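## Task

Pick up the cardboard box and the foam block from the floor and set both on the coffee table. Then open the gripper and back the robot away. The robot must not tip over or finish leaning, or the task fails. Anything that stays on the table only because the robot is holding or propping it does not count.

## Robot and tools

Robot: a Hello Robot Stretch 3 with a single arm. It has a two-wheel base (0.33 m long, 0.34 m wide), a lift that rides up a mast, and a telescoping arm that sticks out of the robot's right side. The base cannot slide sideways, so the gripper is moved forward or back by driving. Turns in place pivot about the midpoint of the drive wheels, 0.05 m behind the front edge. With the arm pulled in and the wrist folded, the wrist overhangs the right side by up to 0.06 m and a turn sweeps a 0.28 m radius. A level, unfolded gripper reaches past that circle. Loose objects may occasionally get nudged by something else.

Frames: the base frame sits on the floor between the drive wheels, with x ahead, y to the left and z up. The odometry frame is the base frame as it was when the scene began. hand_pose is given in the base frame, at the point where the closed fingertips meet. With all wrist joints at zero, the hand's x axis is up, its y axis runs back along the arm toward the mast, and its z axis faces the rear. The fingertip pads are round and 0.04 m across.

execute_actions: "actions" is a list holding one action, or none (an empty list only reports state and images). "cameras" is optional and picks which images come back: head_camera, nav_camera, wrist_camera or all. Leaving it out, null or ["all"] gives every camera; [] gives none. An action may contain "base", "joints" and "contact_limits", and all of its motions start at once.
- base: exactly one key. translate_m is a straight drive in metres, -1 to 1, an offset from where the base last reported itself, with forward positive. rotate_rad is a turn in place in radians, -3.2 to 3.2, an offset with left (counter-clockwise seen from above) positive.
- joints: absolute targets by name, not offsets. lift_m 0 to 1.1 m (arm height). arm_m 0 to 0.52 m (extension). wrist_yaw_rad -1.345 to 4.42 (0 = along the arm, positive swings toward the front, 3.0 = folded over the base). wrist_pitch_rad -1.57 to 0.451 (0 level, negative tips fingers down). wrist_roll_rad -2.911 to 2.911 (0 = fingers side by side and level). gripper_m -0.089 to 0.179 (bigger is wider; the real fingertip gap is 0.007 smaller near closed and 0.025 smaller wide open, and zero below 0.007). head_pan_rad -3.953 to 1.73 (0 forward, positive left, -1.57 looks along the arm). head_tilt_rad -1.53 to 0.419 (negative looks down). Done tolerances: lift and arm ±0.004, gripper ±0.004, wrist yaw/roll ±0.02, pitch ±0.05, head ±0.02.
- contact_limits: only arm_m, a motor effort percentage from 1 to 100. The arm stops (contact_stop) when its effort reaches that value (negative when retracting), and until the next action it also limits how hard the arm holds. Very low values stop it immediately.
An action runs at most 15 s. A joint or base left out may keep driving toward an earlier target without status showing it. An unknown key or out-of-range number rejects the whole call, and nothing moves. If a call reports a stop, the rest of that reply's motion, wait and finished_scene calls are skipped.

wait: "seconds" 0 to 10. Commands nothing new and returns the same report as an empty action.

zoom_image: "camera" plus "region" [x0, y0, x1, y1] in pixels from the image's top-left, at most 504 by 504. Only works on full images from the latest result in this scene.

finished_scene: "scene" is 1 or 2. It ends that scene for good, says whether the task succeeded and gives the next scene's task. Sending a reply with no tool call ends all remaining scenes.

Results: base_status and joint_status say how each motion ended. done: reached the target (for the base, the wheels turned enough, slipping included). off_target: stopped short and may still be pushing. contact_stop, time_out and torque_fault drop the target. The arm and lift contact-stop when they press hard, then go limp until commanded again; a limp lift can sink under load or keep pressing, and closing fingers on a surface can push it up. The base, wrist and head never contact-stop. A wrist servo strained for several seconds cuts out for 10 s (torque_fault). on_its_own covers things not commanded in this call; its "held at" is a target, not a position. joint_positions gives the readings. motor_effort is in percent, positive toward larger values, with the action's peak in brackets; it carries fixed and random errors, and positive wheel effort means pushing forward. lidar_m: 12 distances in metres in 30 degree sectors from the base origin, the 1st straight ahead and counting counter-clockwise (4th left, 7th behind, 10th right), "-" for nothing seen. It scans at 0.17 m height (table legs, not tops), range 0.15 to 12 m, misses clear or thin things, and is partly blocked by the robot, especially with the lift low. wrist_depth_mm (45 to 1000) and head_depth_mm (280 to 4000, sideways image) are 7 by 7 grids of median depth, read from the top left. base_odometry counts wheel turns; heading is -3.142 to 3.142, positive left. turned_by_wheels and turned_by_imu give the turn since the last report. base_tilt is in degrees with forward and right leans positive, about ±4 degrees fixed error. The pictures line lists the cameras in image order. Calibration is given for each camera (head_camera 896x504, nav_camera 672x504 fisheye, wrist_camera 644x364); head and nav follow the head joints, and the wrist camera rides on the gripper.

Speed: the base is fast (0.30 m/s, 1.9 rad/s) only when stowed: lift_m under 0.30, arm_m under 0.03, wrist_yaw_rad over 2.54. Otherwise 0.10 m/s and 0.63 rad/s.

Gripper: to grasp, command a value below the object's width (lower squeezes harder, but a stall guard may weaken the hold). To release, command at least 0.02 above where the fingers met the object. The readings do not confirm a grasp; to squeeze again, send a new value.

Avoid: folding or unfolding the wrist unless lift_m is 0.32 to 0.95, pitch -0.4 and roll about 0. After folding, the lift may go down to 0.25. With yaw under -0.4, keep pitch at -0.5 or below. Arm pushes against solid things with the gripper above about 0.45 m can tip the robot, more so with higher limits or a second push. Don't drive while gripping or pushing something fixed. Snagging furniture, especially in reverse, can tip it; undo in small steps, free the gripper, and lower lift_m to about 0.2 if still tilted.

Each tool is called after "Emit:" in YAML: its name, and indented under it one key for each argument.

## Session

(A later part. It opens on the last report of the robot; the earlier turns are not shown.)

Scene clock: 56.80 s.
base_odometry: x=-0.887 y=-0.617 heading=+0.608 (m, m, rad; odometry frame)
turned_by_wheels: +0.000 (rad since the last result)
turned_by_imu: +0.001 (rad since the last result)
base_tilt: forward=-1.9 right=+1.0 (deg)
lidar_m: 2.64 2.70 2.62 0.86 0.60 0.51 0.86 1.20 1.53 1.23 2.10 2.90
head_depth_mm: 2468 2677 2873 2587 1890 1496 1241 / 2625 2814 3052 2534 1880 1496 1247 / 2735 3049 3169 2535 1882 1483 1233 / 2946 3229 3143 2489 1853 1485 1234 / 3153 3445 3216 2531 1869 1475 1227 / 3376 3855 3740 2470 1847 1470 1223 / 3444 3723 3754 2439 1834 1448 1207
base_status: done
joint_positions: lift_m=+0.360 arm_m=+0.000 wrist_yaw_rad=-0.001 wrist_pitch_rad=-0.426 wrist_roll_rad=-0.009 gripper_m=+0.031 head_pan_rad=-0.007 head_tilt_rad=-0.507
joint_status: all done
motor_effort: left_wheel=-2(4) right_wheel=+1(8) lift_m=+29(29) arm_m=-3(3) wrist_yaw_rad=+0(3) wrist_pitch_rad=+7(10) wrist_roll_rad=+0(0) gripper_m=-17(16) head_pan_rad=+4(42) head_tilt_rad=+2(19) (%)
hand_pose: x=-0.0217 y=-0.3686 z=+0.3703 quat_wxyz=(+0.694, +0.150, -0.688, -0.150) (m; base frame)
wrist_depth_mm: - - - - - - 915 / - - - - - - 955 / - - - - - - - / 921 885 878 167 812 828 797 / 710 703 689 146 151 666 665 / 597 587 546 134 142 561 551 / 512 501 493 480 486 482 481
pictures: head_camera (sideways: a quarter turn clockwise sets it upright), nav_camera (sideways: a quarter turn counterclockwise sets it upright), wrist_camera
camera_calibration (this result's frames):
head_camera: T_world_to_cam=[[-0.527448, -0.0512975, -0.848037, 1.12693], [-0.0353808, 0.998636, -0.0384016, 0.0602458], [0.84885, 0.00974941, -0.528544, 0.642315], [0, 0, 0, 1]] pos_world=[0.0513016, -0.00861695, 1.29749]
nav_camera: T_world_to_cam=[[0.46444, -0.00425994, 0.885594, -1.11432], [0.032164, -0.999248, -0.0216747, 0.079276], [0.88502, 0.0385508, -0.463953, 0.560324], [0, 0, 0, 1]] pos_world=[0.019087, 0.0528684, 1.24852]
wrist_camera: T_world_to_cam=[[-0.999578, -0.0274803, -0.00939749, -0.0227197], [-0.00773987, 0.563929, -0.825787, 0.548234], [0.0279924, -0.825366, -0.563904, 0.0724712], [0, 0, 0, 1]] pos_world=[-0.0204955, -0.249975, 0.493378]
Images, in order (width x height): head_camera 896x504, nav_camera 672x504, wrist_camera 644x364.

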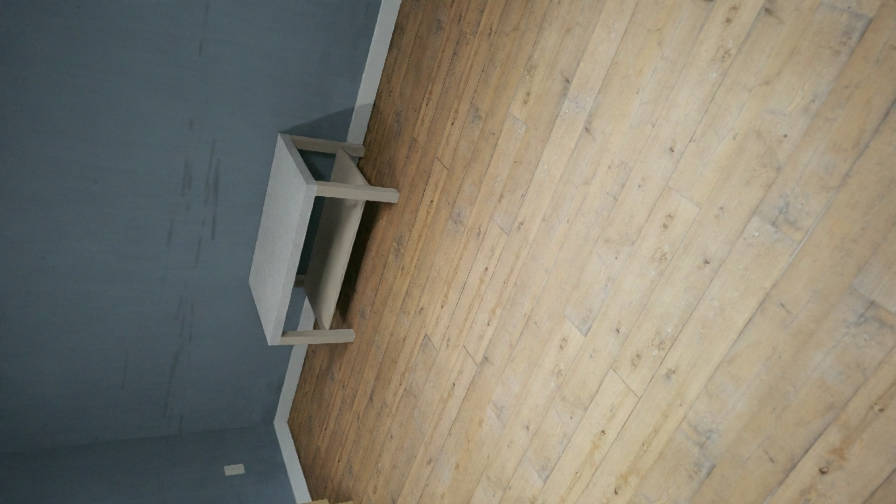

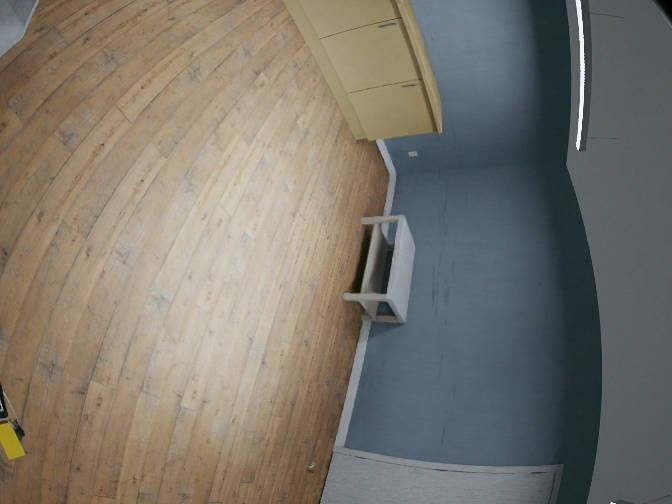

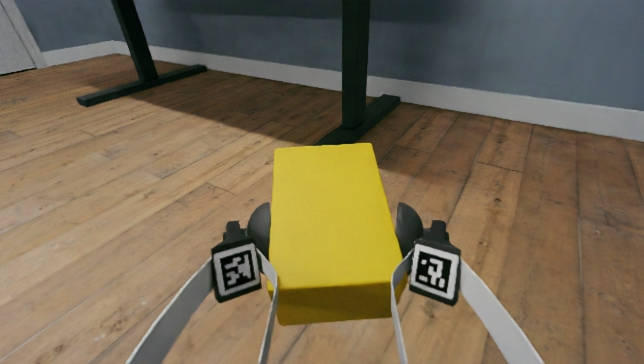

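Emit:
execute_actions:
  actions:
    - {"joints":{"wrist_yaw_rad":2.7},"base":{"rotate_rad":0.1}}
  cameras: []

Emit:
execute_actions:
  actions:
    - {"joints":{"lift_m":0.285}}
  cameras: []

Emit:
execute_actions:
  actions:
    - {"base":{"translate_m":1.0}}
  cameras: []

Emit:
execute_actions:
  actions:
    - {"base":{"translate_m":1.0}}
  cameras: []

Emit:
execute_actions:
  actions:
    - {"base":{"translate_m":0.49}}
  cameras: []

Emit:
execute_actions:
  actions:
    - {"base":{"rotate_rad":0.863},"joints":{"head_pan_rad":-1.57,"head_tilt_rad":-0.9}}
  cameras: []

Emit:
execute_actions:
  actions:
    - {"joints":{"lift_m":0.62}}

Scene clock: 69.40 s.
base_odometry: x=-0.887 y=-0.617 heading=+0.708 (m, m, rad; odometry frame)
turned_by_wheels: +0.100 (rad since the last result)
turned_by_imu: +0.100 (rad since the last result)
base_tilt: forward=-1.8 right=+1.0 (deg)
lidar_m: 2.63 2.64 2.16 0.86 0.64 0.51 0.89 1.35 1.53 1.23 2.11 2.91
head_depth_mm: 2537 2739 2971 2561 1906 1496 1246 / 2765 2913 3032 2522 1890 1500 1243 / 2917 3211 3139 2521 1878 1502 1244 / 3124 3508 3248 2464 1853 1486 1230 / 3530 3845 3812 2477 1848 1466 1218 / 3530 3758 3678 2433 1831 1465 1223 / 3235 2951 3011 2449 1823 1454 1215
base_status: done
joint_positions: lift_m=+0.360 arm_m=+0.000 wrist_yaw_rad=+2.698 wrist_pitch_rad=-0.426 wrist_roll_rad=-0.009 gripper_m=+0.031 head_pan_rad=-0.007 head_tilt_rad=-0.507
joint_status: all done
motor_effort: left_wheel=-2(6) right_wheel=+3(7) lift_m=+28(28) arm_m=-3(3) wrist_yaw_rad=+2(3) wrist_pitch_rad=+7(7) wrist_roll_rad=+0(0) gripper_m=-17(18) head_pan_rad=+3(4) head_tilt_rad=+1(1) (%)
hand_pose: x=+0.0746 y=+0.0564 z=+0.3703 quat_wxyz=(+0.298, +0.704, -0.005, +0.645) (m; base frame)
wrist_depth_mm: 720 772 - - - - - / 761 843 - - - - - / 818 881 - - - - - / - 745 863 168 818 816 790 / - 684 703 145 151 665 649 / - 609 544 134 142 559 551 / 503 - 515 479 487 485 476
pictures: none
No camera images: the call's "cameras" was empty. Leave "cameras" out to get every camera's image.

Scene clock: 70.90 s.
base_odometry: x=-0.887 y=-0.617 heading=+0.708 (m, m, rad; odometry frame)
turned_by_wheels: +0.000 (rad since the last result)
turned_by_imu: +0.000 (rad since the last result)
base_tilt: forward=-1.7 right=+1.1 (deg)
lidar_m: 2.63 2.65 2.16 0.87 0.64 0.51 0.89 1.36 1.53 1.23 2.10 2.90
head_depth_mm: 2570 2760 2973 2570 1881 1508 1238 / 2718 2979 3013 2520 1884 1496 1240 / 2924 3181 3165 2518 1860 1484 1242 / 3150 3463 3232 2533 1850 1489 1231 / 3440 3831 3791 2490 1863 1469 1223 / 3469 3837 3761 2448 1852 1471 1222 / 3205 2904 3024 2412 1797 1461 1208
base_status: not commanded
joint_positions: lift_m=+0.285 arm_m=+0.000 wrist_yaw_rad=+2.698 wrist_pitch_rad=-0.426 wrist_roll_rad=-0.009 gripper_m=+0.031 head_pan_rad=-0.007 head_tilt_rad=-0.507
joint_status: all done
motor_effort: left_wheel=-1(2) right_wheel=+3(3) lift_m=+14(25) arm_m=-3(3) wrist_yaw_rad=+1(1) wrist_pitch_rad=+7(7) wrist_roll_rad=+0(0) gripper_m=-17(18) head_pan_rad=+3(3) head_tilt_rad=+2(2) (%)
hand_pose: x=+0.0746 y=+0.0565 z=+0.2963 quat_wxyz=(+0.298, +0.704, -0.005, +0.645) (m; base frame)
wrist_depth_mm: 726 769 - - - - - / 766 842 - - - - - / 778 777 962 959 943 907 892 / - 680 733 167 697 703 688 / - 604 599 145 151 567 555 / - 518 - 134 141 472 471 / 441 - - 410 412 409 406
pictures: none
No camera images: the call's "cameras" was empty. Leave "cameras" out to get every camera's image.

Scene clock: 75.90 s.
base_odometry: x=-0.127 y=+0.033 heading=+0.708 (m, m, rad; odometry frame)
turned_by_wheels: +0.000 (rad since the last result)
turned_by_imu: +0.003 (rad since the last result)
base_tilt: forward=-1.8 right=+1.0 (deg)
lidar_m: 2.11 2.04 2.02 2.03 1.62 1.30 1.46 1.71 1.71 1.97 2.17 1.67
head_depth_mm: 1846 1992 2135 2260 1898 1505 1251 / 1971 2159 2288 1969 1897 1499 1246 / 2123 2316 2409 2290 1871 1493 1234 / 2325 2566 2652 2384 1864 1482 1231 / 2509 2810 3069 2388 1850 1475 1230 / 2711 3007 3287 2451 1824 1477 1222 / 2611 2762 2997 2401 1848 1451 1215
base_status: done
joint_positions: lift_m=+0.285 arm_m=+0.000 wrist_yaw_rad=+2.699 wrist_pitch_rad=-0.426 wrist_roll_rad=-0.009 gripper_m=+0.031 head_pan_rad=-0.007 head_tilt_rad=-0.506
joint_status: not commanded
motor_effort: left_wheel=-2(9) right_wheel=+3(10) lift_m=+14(14) arm_m=-3(3) wrist_yaw_rad=+2(0) wrist_pitch_rad=+7(7) wrist_roll_rad=+1(0) gripper_m=-17(17) head_pan_rad=+4(3) head_tilt_rad=+2(0) (%)
hand_pose: x=+0.0745 y=+0.0565 z=+0.2963 quat_wxyz=(+0.298, +0.704, -0.004, +0.645) (m; base frame)
wrist_depth_mm: - - - - - - - / - - - - - - - / - - - 935 919 901 883 / - 742 737 168 708 690 681 / - 601 594 145 150 562 558 / - 512 - 134 142 476 467 / 436 - - 407 416 408 403
pictures: none
No camera images: the call's "cameras" was empty. Leave "cameras" out to get every camera's image.

Scene clock: 80.90 s.
base_odometry: x=+0.633 y=+0.683 heading=+0.707 (m, m, rad; odometry frame)
turned_by_wheels: +0.000 (rad since the last result)
turned_by_imu: +0.003 (rad since the last result)
base_tilt: forward=-1.7 right=+1.0 (deg)
lidar_m: 1.12 1.43 1.42 1.53 2.40 2.14 2.35 2.50 2.31 1.71 1.37 0.80
head_depth_mm: 1168 1254 1350 1465 1239 1079 1209 / 1240 1348 1463 1559 1229 1336 1240 / 1331 1450 1591 1626 1265 1412 1241 / 1451 1581 1753 1862 1361 1477 1236 / 1572 1750 1946 2185 1583 1480 1224 / 1717 1913 2173 2348 1829 1473 1218 / 1895 2069 2295 2357 1817 1466 1217
base_status: done
joint_positions: lift_m=+0.285 arm_m=+0.000 wrist_yaw_rad=+2.699 wrist_pitch_rad=-0.426 wrist_roll_rad=-0.009 gripper_m=+0.031 head_pan_rad=-0.007 head_tilt_rad=-0.506
joint_status: not commanded
motor_effort: left_wheel=-2(8) right_wheel=+3(11) lift_m=+14(14) arm_m=-3(3) wrist_yaw_rad=+0(1) wrist_pitch_rad=+7(7) wrist_roll_rad=+0(0) gripper_m=-18(17) head_pan_rad=+3(3) head_tilt_rad=+1(2) (%)
hand_pose: x=+0.0745 y=+0.0566 z=+0.2963 quat_wxyz=(+0.298, +0.704, -0.004, +0.645) (m; base frame)
wrist_depth_mm: - - - - - - - / - - - - - - - / - - - 946 936 903 888 / - 752 741 168 703 690 677 / - 601 601 145 151 565 554 / - 516 - 134 142 475 464 / 436 - - 406 416 409 409
pictures: none
No camera images: the call's "cameras" was empty. Leave "cameras" out to get every camera's image.

Scene clock: 84.27 s.
base_odometry: x=+1.006 y=+1.001 heading=+0.707 (m, m, rad; odometry frame)
turned_by_wheels: +0.000 (rad since the last result)
turned_by_imu: +0.002 (rad since the last result)
base_tilt: forward=-1.8 right=+0.9 (deg)
lidar_m: 0.63 1.63 1.12 1.21 1.85 2.59 2.83 2.93 2.49 0.52 0.53 0.98
head_depth_mm: 824 887 960 1043 1142 985 809 / 879 953 1043 1139 1186 976 806 / 945 1029 1137 1247 1216 968 825 / 1022 1119 1243 1390 1496 965 1014 / 1111 1233 1372 1572 1715 965 1138 / 1214 1364 1552 1782 1834 1477 1215 / 1357 1526 1757 2052 1825 1461 1225
base_status: done
joint_positions: lift_m=+0.285 arm_m=+0.000 wrist_yaw_rad=+2.699 wrist_pitch_rad=-0.426 wrist_roll_rad=-0.009 gripper_m=+0.031 head_pan_rad=-0.007 head_tilt_rad=-0.506
joint_status: not commanded
motor_effort: left_wheel=-2(7) right_wheel=+3(11) lift_m=+14(14) arm_m=-3(3) wrist_yaw_rad=+2(1) wrist_pitch_rad=+7(7) wrist_roll_rad=+0(1) gripper_m=-18(18) head_pan_rad=+4(4) head_tilt_rad=+2(0) (%)
hand_pose: x=+0.0745 y=+0.0566 z=+0.2963 quat_wxyz=(+0.298, +0.704, -0.004, +0.645) (m; base frame)
wrist_depth_mm: - - - - - - - / - - - - - - - / - - - 964 906 911 885 / - 751 737 167 703 693 626 / - 595 598 145 151 564 535 / - 512 - 135 142 477 469 / 436 - - 407 413 412 405
pictures: none
No camera images: the call's "cameras" was empty. Leave "cameras" out to get every camera's image.

Scene clock: 85.93 s.
base_odometry: x=+1.006 y=+1.001 heading=+1.570 (m, m, rad; odometry frame)
turned_by_wheels: +0.863 (rad since the last result)
turned_by_imu: +0.856 (rad since the last result)
base_tilt: forward=-1.8 right=+1.0 (deg)
lidar_m: 1.13 1.15 1.51 2.77 2.83 2.93 2.60 1.47 0.52 0.98 1.00 0.64
head_depth_mm: 860 1010 1242 1465 999 1227 1097 / 854 1010 1181 1044 943 1224 1110 / 856 1013 1173 1039 932 1223 - / 859 1012 1160 1041 931 1248 - / 852 1004 1167 1032 932 1217 1084 / 857 1005 1161 1031 941 1215 1080 / 854 1005 1162 1018 943 1206 1082
base_status: done
joint_positions: lift_m=+0.285 arm_m=+0.000 wrist_yaw_rad=+2.699 wrist_pitch_rad=-0.426 wrist_roll_rad=-0.009 gripper_m=+0.031 head_pan_rad=-1.563 head_tilt_rad=-0.889
joint_status: all done
motor_effort: left_wheel=-2(9) right_wheel=+2(11) lift_m=+14(15) arm_m=-3(3) wrist_yaw_rad=+1(2) wrist_pitch_rad=+7(7) wrist_roll_rad=+0(0) gripper_m=-18(17) head_pan_rad=-3(42) head_tilt_rad=-4(19) (%)
hand_pose: x=+0.0745 y=+0.0565 z=+0.2963 quat_wxyz=(+0.298, +0.704, -0.004, +0.645) (m; base frame)
wrist_depth_mm: - - - - - - 835 / - - - - - - 898 / - - - 956 910 888 881 / - 764 742 168 704 695 678 / - 601 591 145 151 563 559 / - 518 - 134 142 478 472 / 437 - - 409 414 409 403
pictures: none
No camera images: the call's "cameras" was empty. Leave "cameras" out to get every camera's image.

Scene clock: 89.80 s.
base_odometry: x=+1.006 y=+1.001 heading=+1.570 (m, m, rad; odometry frame)
turned_by_wheels: +0.000 (rad since the last result)
turned_by_imu: +0.001 (rad since the last result)
base_tilt: forward=-1.8 right=+1.0 (deg)
lidar_m: 1.12 1.15 1.50 2.77 2.84 2.93 2.60 1.47 0.52 0.98 1.00 0.63
head_depth_mm: 858 1013 1239 1480 993 1237 1102 / 860 1007 1179 1035 937 1245 - / 860 1011 1166 1041 936 1271 1135 / 857 1012 1170 1035 930 - - / 855 1008 1161 1034 931 1212 1098 / 856 1011 1157 1026 948 1205 1081 / 855 1007 1162 1022 941 1214 1075
base_status: not commanded
joint_positions: lift_m=+0.620 arm_m=+0.000 wrist_yaw_rad=+2.699 wrist_pitch_rad=-0.426 wrist_roll_rad=-0.009 gripper_m=+0.031 head_pan_rad=-1.563 head_tilt_rad=-0.889
joint_status: all done
motor_effort: left_wheel=-1(1) right_wheel=+2(2) lift_m=+28(30) arm_m=-3(4) wrist_yaw_rad=+1(1) wrist_pitch_rad=+7(8) wrist_roll_rad=+0(0) gripper_m=-17(18) head_pan_rad=-3(3) head_tilt_rad=-3(4) (%)
hand_pose: x=+0.0745 y=+0.0566 z=+0.6304 quat_wxyz=(+0.298, +0.704, -0.004, +0.645) (m; base frame)
wrist_depth_mm: - - - - - - 828 / - - - - - - 862 / - - - - - - 898 / - - - 168 - - 965 / - - - 146 151 - 958 / 888 926 827 134 142 842 834 / 784 - 755 725 735 739 726
pictures: head_camera (sideways: a quarter turn clockwise sets it upright), nav_camera (sideways: a quarter turn counterclockwise sets it upright), wrist_camera
camera_calibration (this result's frames):
head_camera: T_world_to_cam=[[-0.0614357, 0.804797, -0.590361, 0.788264], [0.997901, 0.0616664, -0.0197807, 0.0296859], [0.020486, -0.590337, -0.806897, 1.00942], [0, 0, 0, 1]] pos_world=[-0.00187488, -0.0403271, 1.28044]
nav_camera: T_world_to_cam=[[0.00508235, -0.761151, 0.648555, -0.802535], [-0.998736, -0.0362915, -0.0347655, 0.102593], [0.0499989, -0.647559, -0.760373, 0.951016], [0, 0, 0, 1]] pos_world=[0.0589926, 0.00871224, 1.24718]
wrist_camera: T_world_to_cam=[[0.915328, -0.4026, -0.00937929, -0.0338189], [-0.234008, -0.512784, -0.82601, 0.601882], [0.327742, 0.758265, -0.563577, 0.455259], [0, 0, 0, 1]] pos_world=[0.022593, -0.0501872, 0.753417]
Images, in order (width x height): head_camera 896x504, nav_camera 672x504, wrist_camera 644x364.

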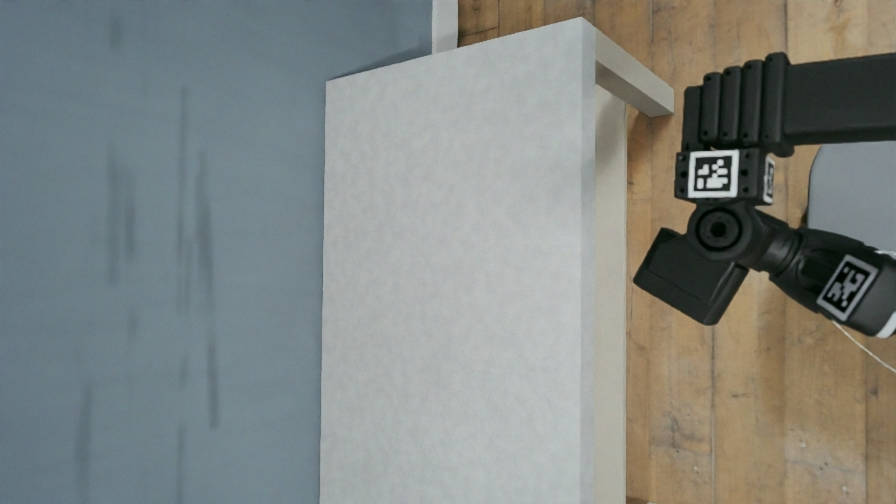

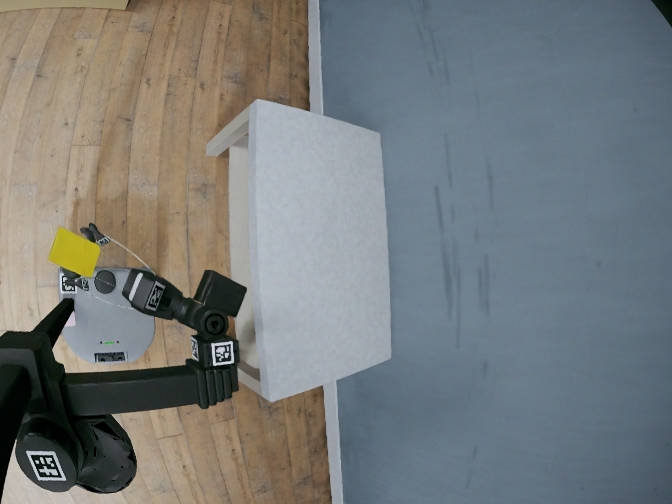

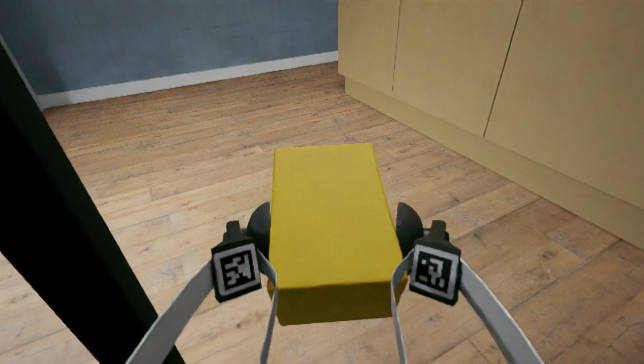

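Emit:
execute_actions:
  actions:
    - {"joints":{"wrist_yaw_rad":0.0,"arm_m":0.27}}
  cameras: []

Emit:
execute_actions:
  actions:
    - {"joints":{"wrist_pitch_rad":-0.65,"lift_m":0.53}}
  cameras: ["wrist_camera"]

Scene clock: 98.37 s.
base_odometry: x=+1.006 y=+1.001 heading=+1.570 (m, m, rad; odometry frame)
turned_by_wheels: +0.000 (rad since the last result)
turned_by_imu: +0.001 (rad since the last result)
base_tilt: forward=-1.8 right=+1.0 (deg)
lidar_m: 1.12 1.14 1.50 2.77 2.84 2.93 2.60 1.47 0.53 0.98 1.00 0.63
head_depth_mm: 863 1018 1242 1467 992 1240 1100 / 859 1015 1176 1068 936 - - / 852 1011 1173 - 935 1217 1123 / 856 1015 1174 1018 931 1215 1129 / 857 1009 1159 1026 931 1208 1090 / 855 1013 1159 1025 948 1213 1081 / 851 1005 1152 1022 943 1214 1079
base_status: not commanded
joint_positions: lift_m=+0.620 arm_m=+0.270 wrist_yaw_rad=+0.001 wrist_pitch_rad=-0.426 wrist_roll_rad=-0.009 gripper_m=+0.031 head_pan_rad=-1.563 head_tilt_rad=-0.889
joint_status: all done
motor_effort: left_wheel=-2(2) right_wheel=+3(3) lift_m=+29(28) arm_m=+4(6) wrist_yaw_rad=-1(2) wrist_pitch_rad=+7(7) wrist_roll_rad=+0(0) gripper_m=-17(18) head_pan_rad=-3(4) head_tilt_rad=-5(3) (%)
hand_pose: x=-0.0212 y=-0.6381 z=+0.6304 quat_wxyz=(+0.695, +0.151, -0.688, -0.149) (m; base frame)
wrist_depth_mm: 405 410 412 415 413 423 425 / 440 450 452 455 456 458 462 / 490 491 492 492 503 508 512 / 522 520 527 167 510 525 571 / 435 433 426 145 151 405 629 / 367 361 333 134 142 344 350 / 311 309 304 294 299 296 294
pictures: none
No camera images: the call's "cameras" was empty. Leave "cameras" out to get every camera's image.

Scene clock: 100.03 s.
base_odometry: x=+1.006 y=+1.001 heading=+1.570 (m, m, rad; odometry frame)
turned_by_wheels: +0.000 (rad since the last result)
turned_by_imu: +0.000 (rad since the last result)
base_tilt: forward=-1.8 right=+1.0 (deg)
lidar_m: 1.12 1.15 1.50 2.77 2.83 2.93 2.60 1.47 0.52 0.98 1.00 0.63
head_depth_mm: 858 1017 1242 1472 993 1233 1099 / 855 1017 1171 1044 939 1213 1112 / 854 1010 1169 1084 930 1224 - / 851 1016 1164 1055 928 1223 1132 / 855 1009 1164 1028 929 1215 1085 / 855 1006 1163 1024 943 1212 1087 / 854 1006 1161 1026 938 1204 1084
base_status: not commanded
joint_positions: lift_m=+0.530 arm_m=+0.270 wrist_yaw_rad=+0.001 wrist_pitch_rad=-0.663 wrist_roll_rad=-0.009 gripper_m=+0.031 head_pan_rad=-1.563 head_tilt_rad=-0.889
joint_status: all done
motor_effort: left_wheel=-1(1) right_wheel=+3(3) lift_m=+14(24) arm_m=+4(4) wrist_yaw_rad=-1(1) wrist_pitch_rad=+4(5) wrist_roll_rad=+0(0) gripper_m=-18(17) head_pan_rad=-3(3) head_tilt_rad=-4(2) (%)
hand_pose: x=-0.0213 y=-0.6017 z=+0.4924 quat_wxyz=(+0.672, +0.232, -0.665, -0.229) (m; base frame)
wrist_depth_mm: 431 429 430 427 430 421 458 / 378 374 364 355 347 338 333 / 310 302 298 291 285 279 277 / 261 256 253 167 241 239 235 / 225 222 219 145 150 209 207 / 198 195 184 134 141 186 183 / 176 175 172 167 168 167 165
pictures: wrist_camera
camera_calibration (this result's frames):
wrist_camera: T_world_to_cam=[[-0.999519, -0.0266921, -0.0157765, -0.0239203], [-0.00923107, 0.741923, -0.670421, 0.811087], [0.0295999, -0.669953, -0.741813, 0.13001], [0, 0, 0, 1]] pos_world=[-0.0202698, -0.515302, 0.639835]
Images, in order (width x height): wrist_camera 644x364.

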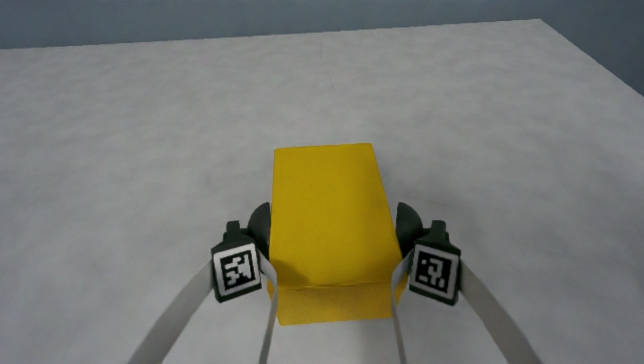

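Emit:
execute_actions:
  actions:
    - {"joints":{"lift_m":0.517}}
  cameras: []

Emit:
execute_actions:
  actions:
    - {"joints":{"gripper_m":0.11}}
  cameras: []

Emit:
execute_actions:
  actions:
    - {"joints":{"arm_m":0.0,"wrist_pitch_rad":-0.4,"lift_m":0.53}}
  cameras: ["head_camera"]

Emit:
execute_actions:
  actions:
    - {"joints":{"wrist_yaw_rad":2.7,"gripper_m":0.04},"base":{"translate_m":-0.2}}
  cameras: []

Emit:
execute_actions:
  actions:
    - {"joints":{"lift_m":0.285},"base":{"translate_m":-0.25}}
  cameras: []

Emit:
execute_actions:
  actions:
    - {"base":{"translate_m":-1.0}}
  cameras: []

Emit:
execute_actions:
  actions:
    - {"base":{"translate_m":-0.1},"joints":{"lift_m":0.34}}
  cameras: ["head_camera"]

Scene clock: 109.77 s.
base_odometry: x=+1.006 y=+1.001 heading=+1.570 (m, m, rad; odometry frame)
turned_by_wheels: +0.000 (rad since the last result)
turned_by_imu: +0.001 (rad since the last result)
base_tilt: forward=-1.8 right=+1.0 (deg)
lidar_m: 1.12 1.14 1.51 2.77 2.84 2.92 2.60 1.47 0.52 0.98 1.00 0.63
head_depth_mm: 861 1014 1238 1469 993 1225 1100 / 858 1015 1181 1039 935 1199 1097 / 858 1011 1177 1075 1051 1224 - / 856 1014 1160 1063 926 1214 1133 / 858 1016 1157 1030 930 1208 1082 / 859 1002 1160 1027 947 1207 1087 / 851 1007 1150 1025 939 1208 1083
base_status: not commanded
joint_positions: lift_m=+0.517 arm_m=+0.270 wrist_yaw_rad=+0.001 wrist_pitch_rad=-0.663 wrist_roll_rad=-0.009 gripper_m=+0.031 head_pan_rad=-1.563 head_tilt_rad=-0.889
joint_status: all done
motor_effort: left_wheel=-1(2) right_wheel=+3(2) lift_m=+14(14) arm_m=+4(4) wrist_yaw_rad=-2(2) wrist_pitch_rad=+4(4) wrist_roll_rad=+0(0) gripper_m=-17(17) head_pan_rad=-3(3) head_tilt_rad=-4(4) (%)
hand_pose: x=-0.0213 y=-0.6017 z=+0.4794 quat_wxyz=(+0.672, +0.232, -0.665, -0.229) (m; base frame)
wrist_depth_mm: 420 417 420 418 409 395 453 / 352 346 335 328 321 315 307 / 287 283 277 271 266 261 257 / 242 237 234 168 225 222 220 / 208 206 204 145 151 195 192 / 184 181 171 134 142 172 171 / 165 163 160 156 157 155 154
pictures: none
No camera images: the call's "cameras" was empty. Leave "cameras" out to get every camera's image.

Scene clock: 111.07 s.
base_odometry: x=+1.006 y=+1.001 heading=+1.570 (m, m, rad; odometry frame)
turned_by_wheels: +0.000 (rad since the last result)
turned_by_imu: +0.000 (rad since the last result)
base_tilt: forward=-1.9 right=+1.0 (deg)
lidar_m: 1.12 1.15 1.50 2.77 2.84 2.93 2.60 1.47 0.52 0.98 1.00 0.63
head_depth_mm: 860 1015 1237 1469 993 1227 1091 / 858 1012 1179 1042 935 1210 1093 / 860 1012 1171 1077 1057 1215 - / 857 1012 1162 1055 928 1221 1133 / 856 1011 1163 1034 929 1216 1090 / 853 1010 1163 1024 947 1212 1086 / 855 1006 1164 1021 941 1206 1075
base_status: not commanded
joint_positions: lift_m=+0.517 arm_m=+0.270 wrist_yaw_rad=+0.001 wrist_pitch_rad=-0.663 wrist_roll_rad=-0.009 gripper_m=+0.110 head_pan_rad=-1.563 head_tilt_rad=-0.889
joint_status: all done
motor_effort: left_wheel=-1(1) right_wheel=+3(3) lift_m=+14(14) arm_m=+4(3) wrist_yaw_rad=+0(0) wrist_pitch_rad=+4(4) wrist_roll_rad=+0(0) gripper_m=+0(93) head_pan_rad=-3(3) head_tilt_rad=-4(5) (%)
hand_pose: x=-0.0213 y=-0.6017 z=+0.4794 quat_wxyz=(+0.672, +0.232, -0.665, -0.229) (m; base frame)
wrist_depth_mm: 419 421 417 420 407 394 450 / 354 345 338 328 324 317 306 / 288 281 277 271 266 260 256 / 241 238 233 171 225 223 219 / 209 206 207 148 188 198 192 / 184 184 174 136 167 172 171 / 164 162 160 158 157 155 154
pictures: none
No camera images: the call's "cameras" was empty. Leave "cameras" out to get every camera's image.

Scene clock: 114.27 s.
base_odometry: x=+1.006 y=+1.001 heading=+1.570 (m, m, rad; odometry frame)
turned_by_wheels: +0.000 (rad since the last result)
turned_by_imu: +0.001 (rad since the last result)
base_tilt: forward=-1.8 right=+1.1 (deg)
lidar_m: 1.13 1.14 1.50 2.77 2.84 2.93 2.60 1.47 0.52 0.98 1.00 0.64
head_depth_mm: 857 1013 1232 1481 996 1222 1103 / 860 1014 1178 1043 945 1235 1096 / 861 1013 1166 1047 936 1266 - / 855 1014 1161 1010 930 1222 - / 858 1010 1160 1031 930 1210 1090 / 855 1007 1153 1028 941 1211 1081 / 852 1014 1159 1027 938 1216 1083
base_status: not commanded
joint_positions: lift_m=+0.530 arm_m=+0.000 wrist_yaw_rad=+0.001 wrist_pitch_rad=-0.423 wrist_roll_rad=-0.009 gripper_m=+0.110 head_pan_rad=-1.563 head_tilt_rad=-0.889
joint_status: all done
motor_effort: left_wheel=-1(1) right_wheel=+2(3) lift_m=+28(29) arm_m=-3(3) wrist_yaw_rad=+0(1) wrist_pitch_rad=+6(8) wrist_roll_rad=+0(0) gripper_m=+0(0) head_pan_rad=-3(3) head_tilt_rad=-4(4) (%)
hand_pose: x=-0.0214 y=-0.3690 z=+0.5411 quat_wxyz=(+0.695, +0.149, -0.688, -0.148) (m; base frame)
wrist_depth_mm: 628 636 645 652 667 670 670 / 688 689 690 689 692 716 714 / 523 513 505 436 482 469 796 / 389 385 376 366 362 356 354 / 310 306 312 298 292 297 285 / 266 264 267 266 268 271 273 / 512 505 522 514 506 503 335
pictures: head_camera (sideways: a quarter turn clockwise sets it upright)
camera_calibration (this result's frames):
head_camera: T_world_to_cam=[[-0.061265, 0.804812, -0.59036, 0.788261], [0.997914, 0.0614548, -0.0197806, 0.0296856], [0.0203608, -0.59034, -0.806898, 1.00942], [0, 0, 0, 1]] pos_world=[-0.00188344, -0.0403254, 1.28044]
Images, in order (width x height): head_camera 896x504.

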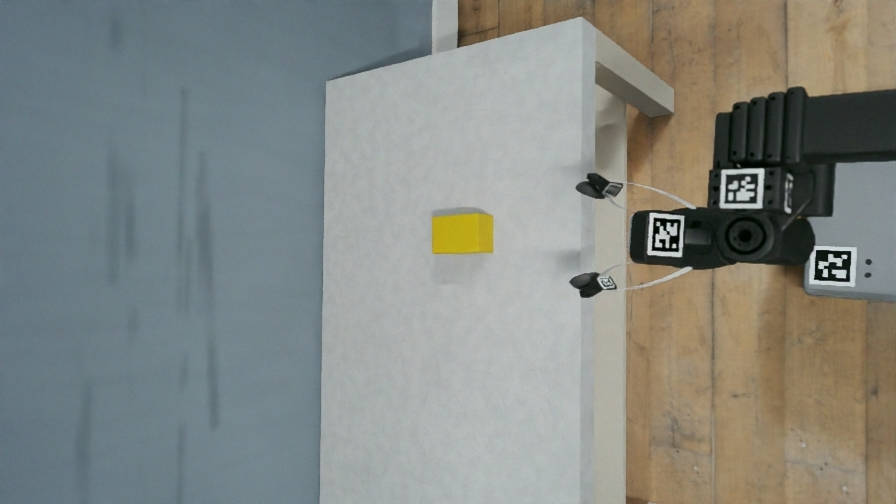

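Scene clock: 117.20 s.
base_odometry: x=+1.006 y=+0.801 heading=+1.570 (m, m, rad; odometry frame)
turned_by_wheels: +0.000 (rad since the last result)
turned_by_imu: +0.000 (rad since the last result)
base_tilt: forward=-1.7 right=+0.9 (deg)
lidar_m: 1.32 1.35 1.77 2.76 2.53 2.75 2.41 1.48 0.45 0.44 1.01 0.80
head_depth_mm: 873 1026 1247 1552 1409 1224 1102 / 872 1028 1257 1539 1381 1247 1103 / 870 1028 1196 1063 957 1247 - / 867 1023 1170 1040 953 1262 - / 866 1024 1174 1013 950 1227 1105 / 865 1015 1176 1028 944 1212 1083 / 869 1018 1170 1026 943 1204 1082
base_status: done
joint_positions: lift_m=+0.530 arm_m=+0.000 wrist_yaw_rad=+2.698 wrist_pitch_rad=-0.423 wrist_roll_rad=-0.009 gripper_m=+0.040 head_pan_rad=-1.563 head_tilt_rad=-0.889
joint_status: all done
motor_effort: left_wheel=-1(6) right_wheel=+3(4) lift_m=+28(28) arm_m=-3(4) wrist_yaw_rad=+3(1) wrist_pitch_rad=+6(6) wrist_roll_rad=+0(0) gripper_m=-1(92) head_pan_rad=-3(3) head_tilt_rad=-3(5) (%)
hand_pose: x=+0.0748 y=+0.0569 z=+0.5411 quat_wxyz=(+0.297, +0.704, -0.006, +0.645) (m; base frame)
wrist_depth_mm: - - - - - - - / - - - - - - - / - - - - - - - / - - - - - - - / - 942 951 915 926 878 898 / 785 802 785 773 728 751 740 / 675 - 669 661 652 654 654
pictures: none
No camera images: the call's "cameras" was empty. Leave "cameras" out to get every camera's image.

Scene clock: 120.93 s.
base_odometry: x=+1.006 y=+0.551 heading=+1.570 (m, m, rad; odometry frame)
turned_by_wheels: +0.000 (rad since the last result)
turned_by_imu: +0.000 (rad since the last result)
base_tilt: forward=-1.7 right=+1.0 (deg)
lidar_m: 1.57 1.60 2.10 2.47 2.76 2.52 2.15 1.51 1.06 0.45 0.45 1.03
head_depth_mm: 884 1044 1270 1553 1395 1226 1099 / 883 1040 1259 1541 1402 1227 1109 / 885 1040 1267 1549 1381 1221 - / 880 1041 1266 1536 1384 1241 - / 882 1035 1193 1083 1122 1224 1081 / 880 1033 1184 1027 942 1217 1086 / 877 1038 1182 1015 943 1218 1071
base_status: done
joint_positions: lift_m=+0.285 arm_m=+0.000 wrist_yaw_rad=+2.699 wrist_pitch_rad=-0.422 wrist_roll_rad=-0.009 gripper_m=+0.040 head_pan_rad=-1.563 head_tilt_rad=-0.889
joint_status: all done
motor_effort: left_wheel=-1(11) right_wheel=+2(6) lift_m=+14(24) arm_m=-3(3) wrist_yaw_rad=+2(1) wrist_pitch_rad=+6(6) wrist_roll_rad=+0(0) gripper_m=+0(0) head_pan_rad=-3(3) head_tilt_rad=-4(4) (%)
hand_pose: x=+0.0747 y=+0.0570 z=+0.2973 quat_wxyz=(+0.297, +0.704, -0.006, +0.645) (m; base frame)
wrist_depth_mm: - - - - - - - / - - - - - - - / - - - 952 933 934 885 / - 745 756 732 725 694 692 / - 594 599 584 594 564 554 / - 508 515 489 462 477 474 / 434 - - 420 414 412 408
pictures: none
No camera images: the call's "cameras" was empty. Leave "cameras" out to get every camera's image.

Scene clock: 125.87 s.
base_odometry: x=+1.005 y=-0.449 heading=+1.570 (m, m, rad; odometry frame)
turned_by_wheels: +0.000 (rad since the last result)
turned_by_imu: -0.002 (rad since the last result)
base_tilt: forward=-1.8 right=+1.0 (deg)
lidar_m: 1.98 2.60 2.84 2.39 2.41 1.69 1.16 1.60 1.09 1.06 1.08 1.18
head_depth_mm: 915 1081 1325 1558 1373 1227 1096 / 915 1075 1315 1570 1392 1225 1115 / 933 1100 1344 1574 1386 1230 - / 932 1102 1346 1560 1372 1234 - / 933 1098 1334 1556 1381 1213 1083 / 929 1095 1335 1547 1372 1213 1084 / 930 1098 1341 1547 1371 1213 1085
base_status: done
joint_positions: lift_m=+0.285 arm_m=+0.000 wrist_yaw_rad=+2.699 wrist_pitch_rad=-0.422 wrist_roll_rad=-0.009 gripper_m=+0.040 head_pan_rad=-1.563 head_tilt_rad=-0.889
joint_status: not commanded
motor_effort: left_wheel=-1(10) right_wheel=+2(5) lift_m=+14(14) arm_m=-3(3) wrist_yaw_rad=+1(2) wrist_pitch_rad=+6(6) wrist_roll_rad=+0(0) gripper_m=+0(1) head_pan_rad=-3(3) head_tilt_rad=-5(4) (%)
hand_pose: x=+0.0747 y=+0.0570 z=+0.2973 quat_wxyz=(+0.297, +0.704, -0.006, +0.645) (m; base frame)
wrist_depth_mm: - - - - - - - / - - - - - - - / - - - 960 934 912 894 / - 761 742 725 718 700 680 / - 608 602 591 588 566 556 / - 507 514 486 469 478 471 / 432 - - 418 416 413 406
pictures: none
No camera images: the call's "cameras" was empty. Leave "cameras" out to get every camera's image.

Scene clock: 128.07 s.
base_odometry: x=+1.005 y=-0.549 heading=+1.570 (m, m, rad; odometry frame)
turned_by_wheels: +0.000 (rad since the last result)
turned_by_imu: +0.000 (rad since the last result)
base_tilt: forward=-1.8 right=+0.9 (deg)
lidar_m: 2.08 2.71 2.83 2.39 1.65 1.59 1.06 1.54 1.10 1.04 1.09 1.27
head_depth_mm: 918 1087 1333 1592 1389 1233 1100 / 922 1090 1329 1580 1379 1229 1113 / 918 1080 1334 1579 1389 1215 - / 943 1111 1350 1572 1390 1238 - / 935 1107 1344 1561 1381 1217 1086 / 932 1101 1346 1561 1374 1208 1080 / 934 1104 1337 1551 1371 1216 1081
base_status: done
joint_positions: lift_m=+0.340 arm_m=+0.000 wrist_yaw_rad=+2.699 wrist_pitch_rad=-0.422 wrist_roll_rad=-0.009 gripper_m=+0.040 head_pan_rad=-1.563 head_tilt_rad=-0.889
joint_status: all done
motor_effort: left_wheel=+0(10) right_wheel=+2(8) lift_m=+28(28) arm_m=-3(3) wrist_yaw_rad=+0(0) wrist_pitch_rad=+6(6) wrist_roll_rad=+0(0) gripper_m=+1(1) head_pan_rad=-3(3) head_tilt_rad=-4(5) (%)
hand_pose: x=+0.0747 y=+0.0571 z=+0.3514 quat_wxyz=(+0.297, +0.704, -0.006, +0.645) (m; base frame)
wrist_depth_mm: - - - - - - - / - - - - - - - / - - - - - - - / - 865 838 819 803 789 765 / - 683 675 652 667 635 632 / - 572 568 546 523 535 524 / 489 - - 474 471 463 456
pictures: head_camera (sideways: a quarter turn clockwise sets it upright)
camera_calibration (this result's frames):
head_camera: T_world_to_cam=[[-0.0609793, 0.804833, -0.59036, 0.788259], [0.997936, 0.0611005, -0.0197806, 0.0296855], [0.0201512, -0.590347, -0.806898, 1.00942], [0, 0, 0, 1]] pos_world=[-0.00189775, -0.0403226, 1.28044]
Images, in order (width x height): head_camera 896x504.

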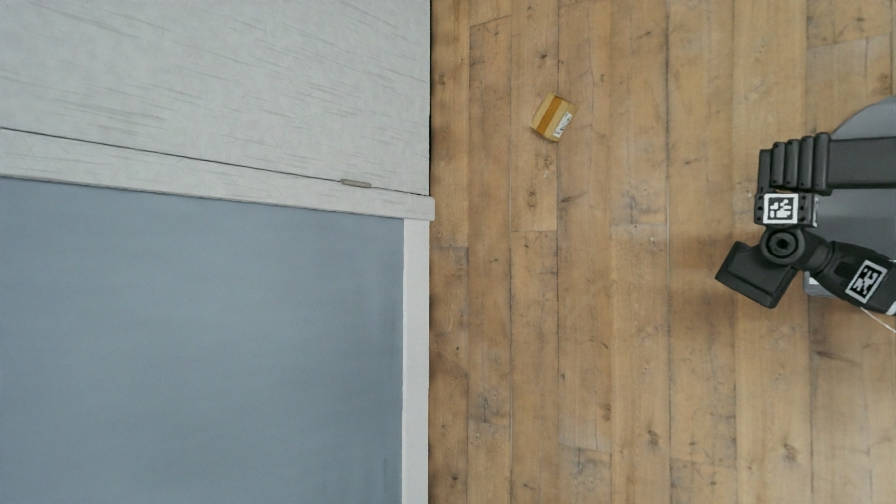

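Emit:
execute_actions:
  actions:
    - {"base":{"translate_m":-0.19},"joints":{"wrist_yaw_rad":0,"arm_m":0.25}}
  cameras: []

Emit:
execute_actions:
  actions:
    - {"joints":{"wrist_yaw_rad":-0.55,"wrist_pitch_rad":-0.65,"arm_m":0.36,"lift_m":0.14,"gripper_m":0.175}}
  cameras: ["head_camera","wrist_camera"]

Scene clock: 138.03 s.
base_odometry: x=+1.005 y=-0.739 heading=+1.570 (m, m, rad; odometry frame)
turned_by_wheels: +0.000 (rad since the last result)
turned_by_imu: +0.001 (rad since the last result)
base_tilt: forward=-1.9 right=+1.1 (deg)
lidar_m: 2.27 2.90 2.54 2.38 1.53 1.38 0.87 1.34 1.12 1.04 1.10 1.44
head_depth_mm: 928 1104 1341 1587 1400 1229 1100 / 931 1093 1342 1585 1381 1226 1110 / 931 1100 1331 1580 1448 1243 - / 930 1093 1337 1570 1354 1215 1133 / 950 1114 1361 1569 1373 1210 1085 / 943 1115 1357 1547 1388 1212 1088 / 941 1118 1362 1552 1366 1212 1081
base_status: done
joint_positions: lift_m=+0.340 arm_m=+0.250 wrist_yaw_rad=+0.001 wrist_pitch_rad=-0.422 wrist_roll_rad=-0.009 gripper_m=+0.040 head_pan_rad=-1.563 head_tilt_rad=-0.889
joint_status: all done
motor_effort: left_wheel=+0(6) right_wheel=+2(4) lift_m=+28(28) arm_m=+3(5) wrist_yaw_rad=-1(1) wrist_pitch_rad=+6(6) wrist_roll_rad=+1(0) gripper_m=-1(0) head_pan_rad=-3(3) head_tilt_rad=-2(4) (%)
hand_pose: x=-0.0212 y=-0.6186 z=+0.3514 quat_wxyz=(+0.695, +0.149, -0.688, -0.147) (m; base frame)
wrist_depth_mm: 501 506 508 504 507 510 517 / 556 556 547 548 549 560 558 / 607 606 616 603 614 611 626 / 672 667 687 665 668 688 686 / 697 673 675 662 680 633 640 / 564 568 561 550 527 536 532 / 494 482 480 475 466 467 459
pictures: none
No camera images: the call's "cameras" was empty. Leave "cameras" out to get every camera's image.

Scene clock: 140.70 s.
base_odometry: x=+1.005 y=-0.739 heading=+1.570 (m, m, rad; odometry frame)
turned_by_wheels: +0.000 (rad since the last result)
turned_by_imu: +0.000 (rad since the last result)
base_tilt: forward=-1.8 right=+1.0 (deg)
lidar_m: 2.26 2.91 2.54 2.38 1.53 1.39 0.87 1.34 1.11 1.04 1.10 1.44
head_depth_mm: 934 1093 1359 1584 1396 1231 1098 / 933 1096 1335 1568 1393 1219 1112 / 934 1101 1336 1568 1387 1227 - / 926 1103 1333 1565 1378 1221 1136 / 943 1109 1373 1562 1383 1215 1084 / 940 1116 1364 1541 1375 1212 1083 / 941 1110 1354 1544 1372 1207 1077
base_status: not commanded
joint_positions: lift_m=+0.140 arm_m=+0.360 wrist_yaw_rad=-0.548 wrist_pitch_rad=-0.660 wrist_roll_rad=-0.009 gripper_m=+0.175 head_pan_rad=-1.563 head_tilt_rad=-0.889
joint_status: all done
motor_effort: left_wheel=+0(0) right_wheel=+2(2) lift_m=+14(24) arm_m=+3(4) wrist_yaw_rad=-1(3) wrist_pitch_rad=+3(4) wrist_roll_rad=+0(0) gripper_m=-1(96) head_pan_rad=-3(3) head_tilt_rad=-4(5) (%)
hand_pose: x=-0.1194 y=-0.6648 z=+0.1031 quat_wxyz=(+0.585, +0.041, -0.703, -0.402) (m; base frame)
wrist_depth_mm: 348 393 453 534 587 570 548 / 372 427 464 471 465 450 441 / 391 404 393 388 378 374 363 / 342 341 334 328 324 320 312 / 297 305 284 228 281 281 276 / 265 - 250 209 249 246 248 / 233 231 230 226 224 220 215
pictures: head_camera (sideways: a quarter turn clockwise sets it upright), wrist_camera
camera_calibration (this result's frames):
head_camera: T_world_to_cam=[[-0.0609794, 0.804833, -0.59036, 0.788259], [0.997936, 0.0611006, -0.0197806, 0.0296855], [0.0201513, -0.590347, -0.806898, 1.00942], [0, 0, 0, 1]] pos_world=[-0.00189775, -0.0403226, 1.28044]
wrist_camera: T_world_to_cam=[[-0.866225, 0.499408, -0.0156823, 0.235848], [0.378452, 0.635286, -0.673191, 0.571654], [-0.326235, -0.58907, -0.739302, -0.187073], [0, 0, 0, 1]] pos_world=[-0.0730753, -0.591147, 0.250227]
Images, in order (width x height): head_camera 896x504, wrist_camera 644x364.

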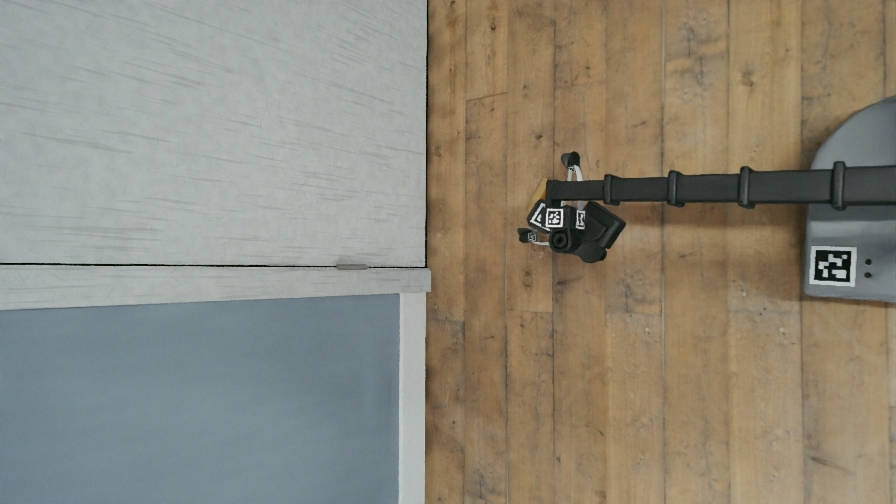

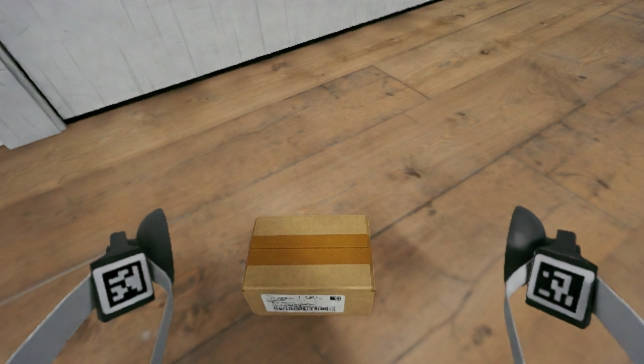

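Emit:
execute_actions:
  actions:
    - {"joints":{"arm_m":0.395,"lift_m":0.065}}
  cameras: ["wrist_camera"]

Emit:
execute_actions:
  actions:
    - {"joints":{"gripper_m":0.055}}
  cameras: ["wrist_camera"]

Scene clock: 146.80 s.
base_odometry: x=+1.005 y=-0.739 heading=+1.570 (m, m, rad; odometry frame)
turned_by_wheels: +0.000 (rad since the last result)
turned_by_imu: +0.001 (rad since the last result)
base_tilt: forward=-1.8 right=+1.0 (deg)
lidar_m: 2.26 2.91 2.53 2.38 1.52 1.39 0.87 1.35 1.11 1.04 1.10 1.44
head_depth_mm: 930 1103 1346 1573 1396 1227 1095 / 928 1094 1342 1569 1391 1225 1112 / 929 1099 1343 1565 1392 1226 - / 931 1094 1332 1567 1381 1225 1122 / 947 1120 1351 1552 1381 1220 1088 / 945 1115 1358 1545 1370 1217 1086 / 941 1113 1350 1544 1375 1204 1080
base_status: not commanded
joint_positions: lift_m=+0.065 arm_m=+0.395 wrist_yaw_rad=-0.549 wrist_pitch_rad=-0.660 wrist_roll_rad=-0.009 gripper_m=+0.175 head_pan_rad=-1.563 head_tilt_rad=-0.889
joint_status: all done
motor_effort: left_wheel=-1(1) right_wheel=+2(2) lift_m=+14(13) arm_m=+4(2) wrist_yaw_rad=+0(2) wrist_pitch_rad=+3(3) wrist_roll_rad=+0(0) gripper_m=-1(0) head_pan_rad=-3(3) head_tilt_rad=-4(5) (%)
hand_pose: x=-0.1194 y=-0.6997 z=+0.0281 quat_wxyz=(+0.585, +0.041, -0.703, -0.402) (m; base frame)
wrist_depth_mm: 324 363 405 421 411 397 384 / 337 347 337 328 322 312 305 / 285 280 276 270 264 259 255 / 239 236 232 162 217 221 218 / 206 210 193 139 142 194 191 / 186 - 170 130 132 171 172 / 161 160 158 155 153 154 150
pictures: wrist_camera
camera_calibration (this result's frames):
wrist_camera: T_world_to_cam=[[-0.866106, 0.499615, -0.0156876, 0.252267], [0.378673, 0.635314, -0.67304, 0.543385], [-0.326294, -0.588864, -0.73944, -0.263007], [0, 0, 0, 1]] pos_world=[-0.0730926, -0.626132, 0.175199]
Images, in order (width x height): wrist_camera 644x364.

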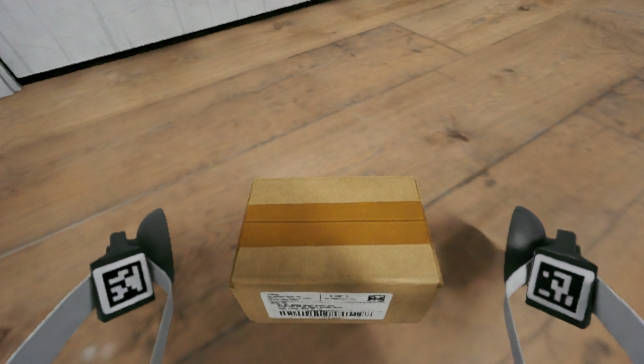

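Scene clock: 148.50 s.
base_odometry: x=+1.005 y=-0.739 heading=+1.570 (m, m, rad; odometry frame)
turned_by_wheels: +0.000 (rad since the last result)
turned_by_imu: +0.000 (rad since the last result)
base_tilt: forward=-1.8 right=+1.0 (deg)
lidar_m: 2.26 2.91 2.54 2.37 1.53 1.39 0.87 1.35 1.11 1.04 1.10 1.44
head_depth_mm: 926 1103 1355 1590 1397 1232 1098 / 927 1106 1338 1573 1399 1229 1109 / 929 1105 1342 1577 1390 1232 - / 930 1099 1341 1558 1388 1218 1131 / 942 1116 1360 1561 1378 1213 1087 / 947 1109 1360 1565 1378 1217 1079 / 945 1106 1352 1547 1371 1211 1073
base_status: not commanded
joint_positions: lift_m=+0.065 arm_m=+0.395 wrist_yaw_rad=-0.549 wrist_pitch_rad=-0.656 wrist_roll_rad=-0.010 gripper_m=+0.056 head_pan_rad=-1.563 head_tilt_rad=-0.889
joint_status: all done
motor_effort: left_wheel=+0(1) right_wheel=+1(2) lift_m=+14(14) arm_m=+4(4) wrist_yaw_rad=+1(0) wrist_pitch_rad=+2(3) wrist_roll_rad=+1(1) gripper_m=-24(100) head_pan_rad=-3(3) head_tilt_rad=-4(4) (%)
hand_pose: x=-0.1197 y=-0.7003 z=+0.0287 quat_wxyz=(+0.586, +0.040, -0.703, -0.401) (m; base frame)
wrist_depth_mm: 323 362 409 426 413 402 389 / 339 349 341 333 324 317 308 / 288 284 279 272 266 262 257 / 242 238 234 163 223 223 219 / 208 206 146 142 140 194 193 / 183 182 136 131 130 172 171 / 163 161 160 155 155 155 153
pictures: wrist_camera
camera_calibration (this result's frames):
wrist_camera: T_world_to_cam=[[-0.866341, 0.499225, -0.0150732, 0.251942], [0.376874, 0.633616, -0.675646, 0.542962], [-0.327749, -0.59102, -0.737073, -0.264685], [0, 0, 0, 1]] pos_world=[-0.0731103, -0.62624, 0.175555]
Images, in order (width x height): wrist_camera 644x364.

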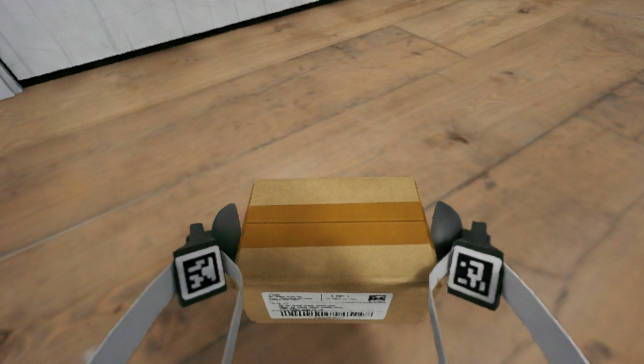

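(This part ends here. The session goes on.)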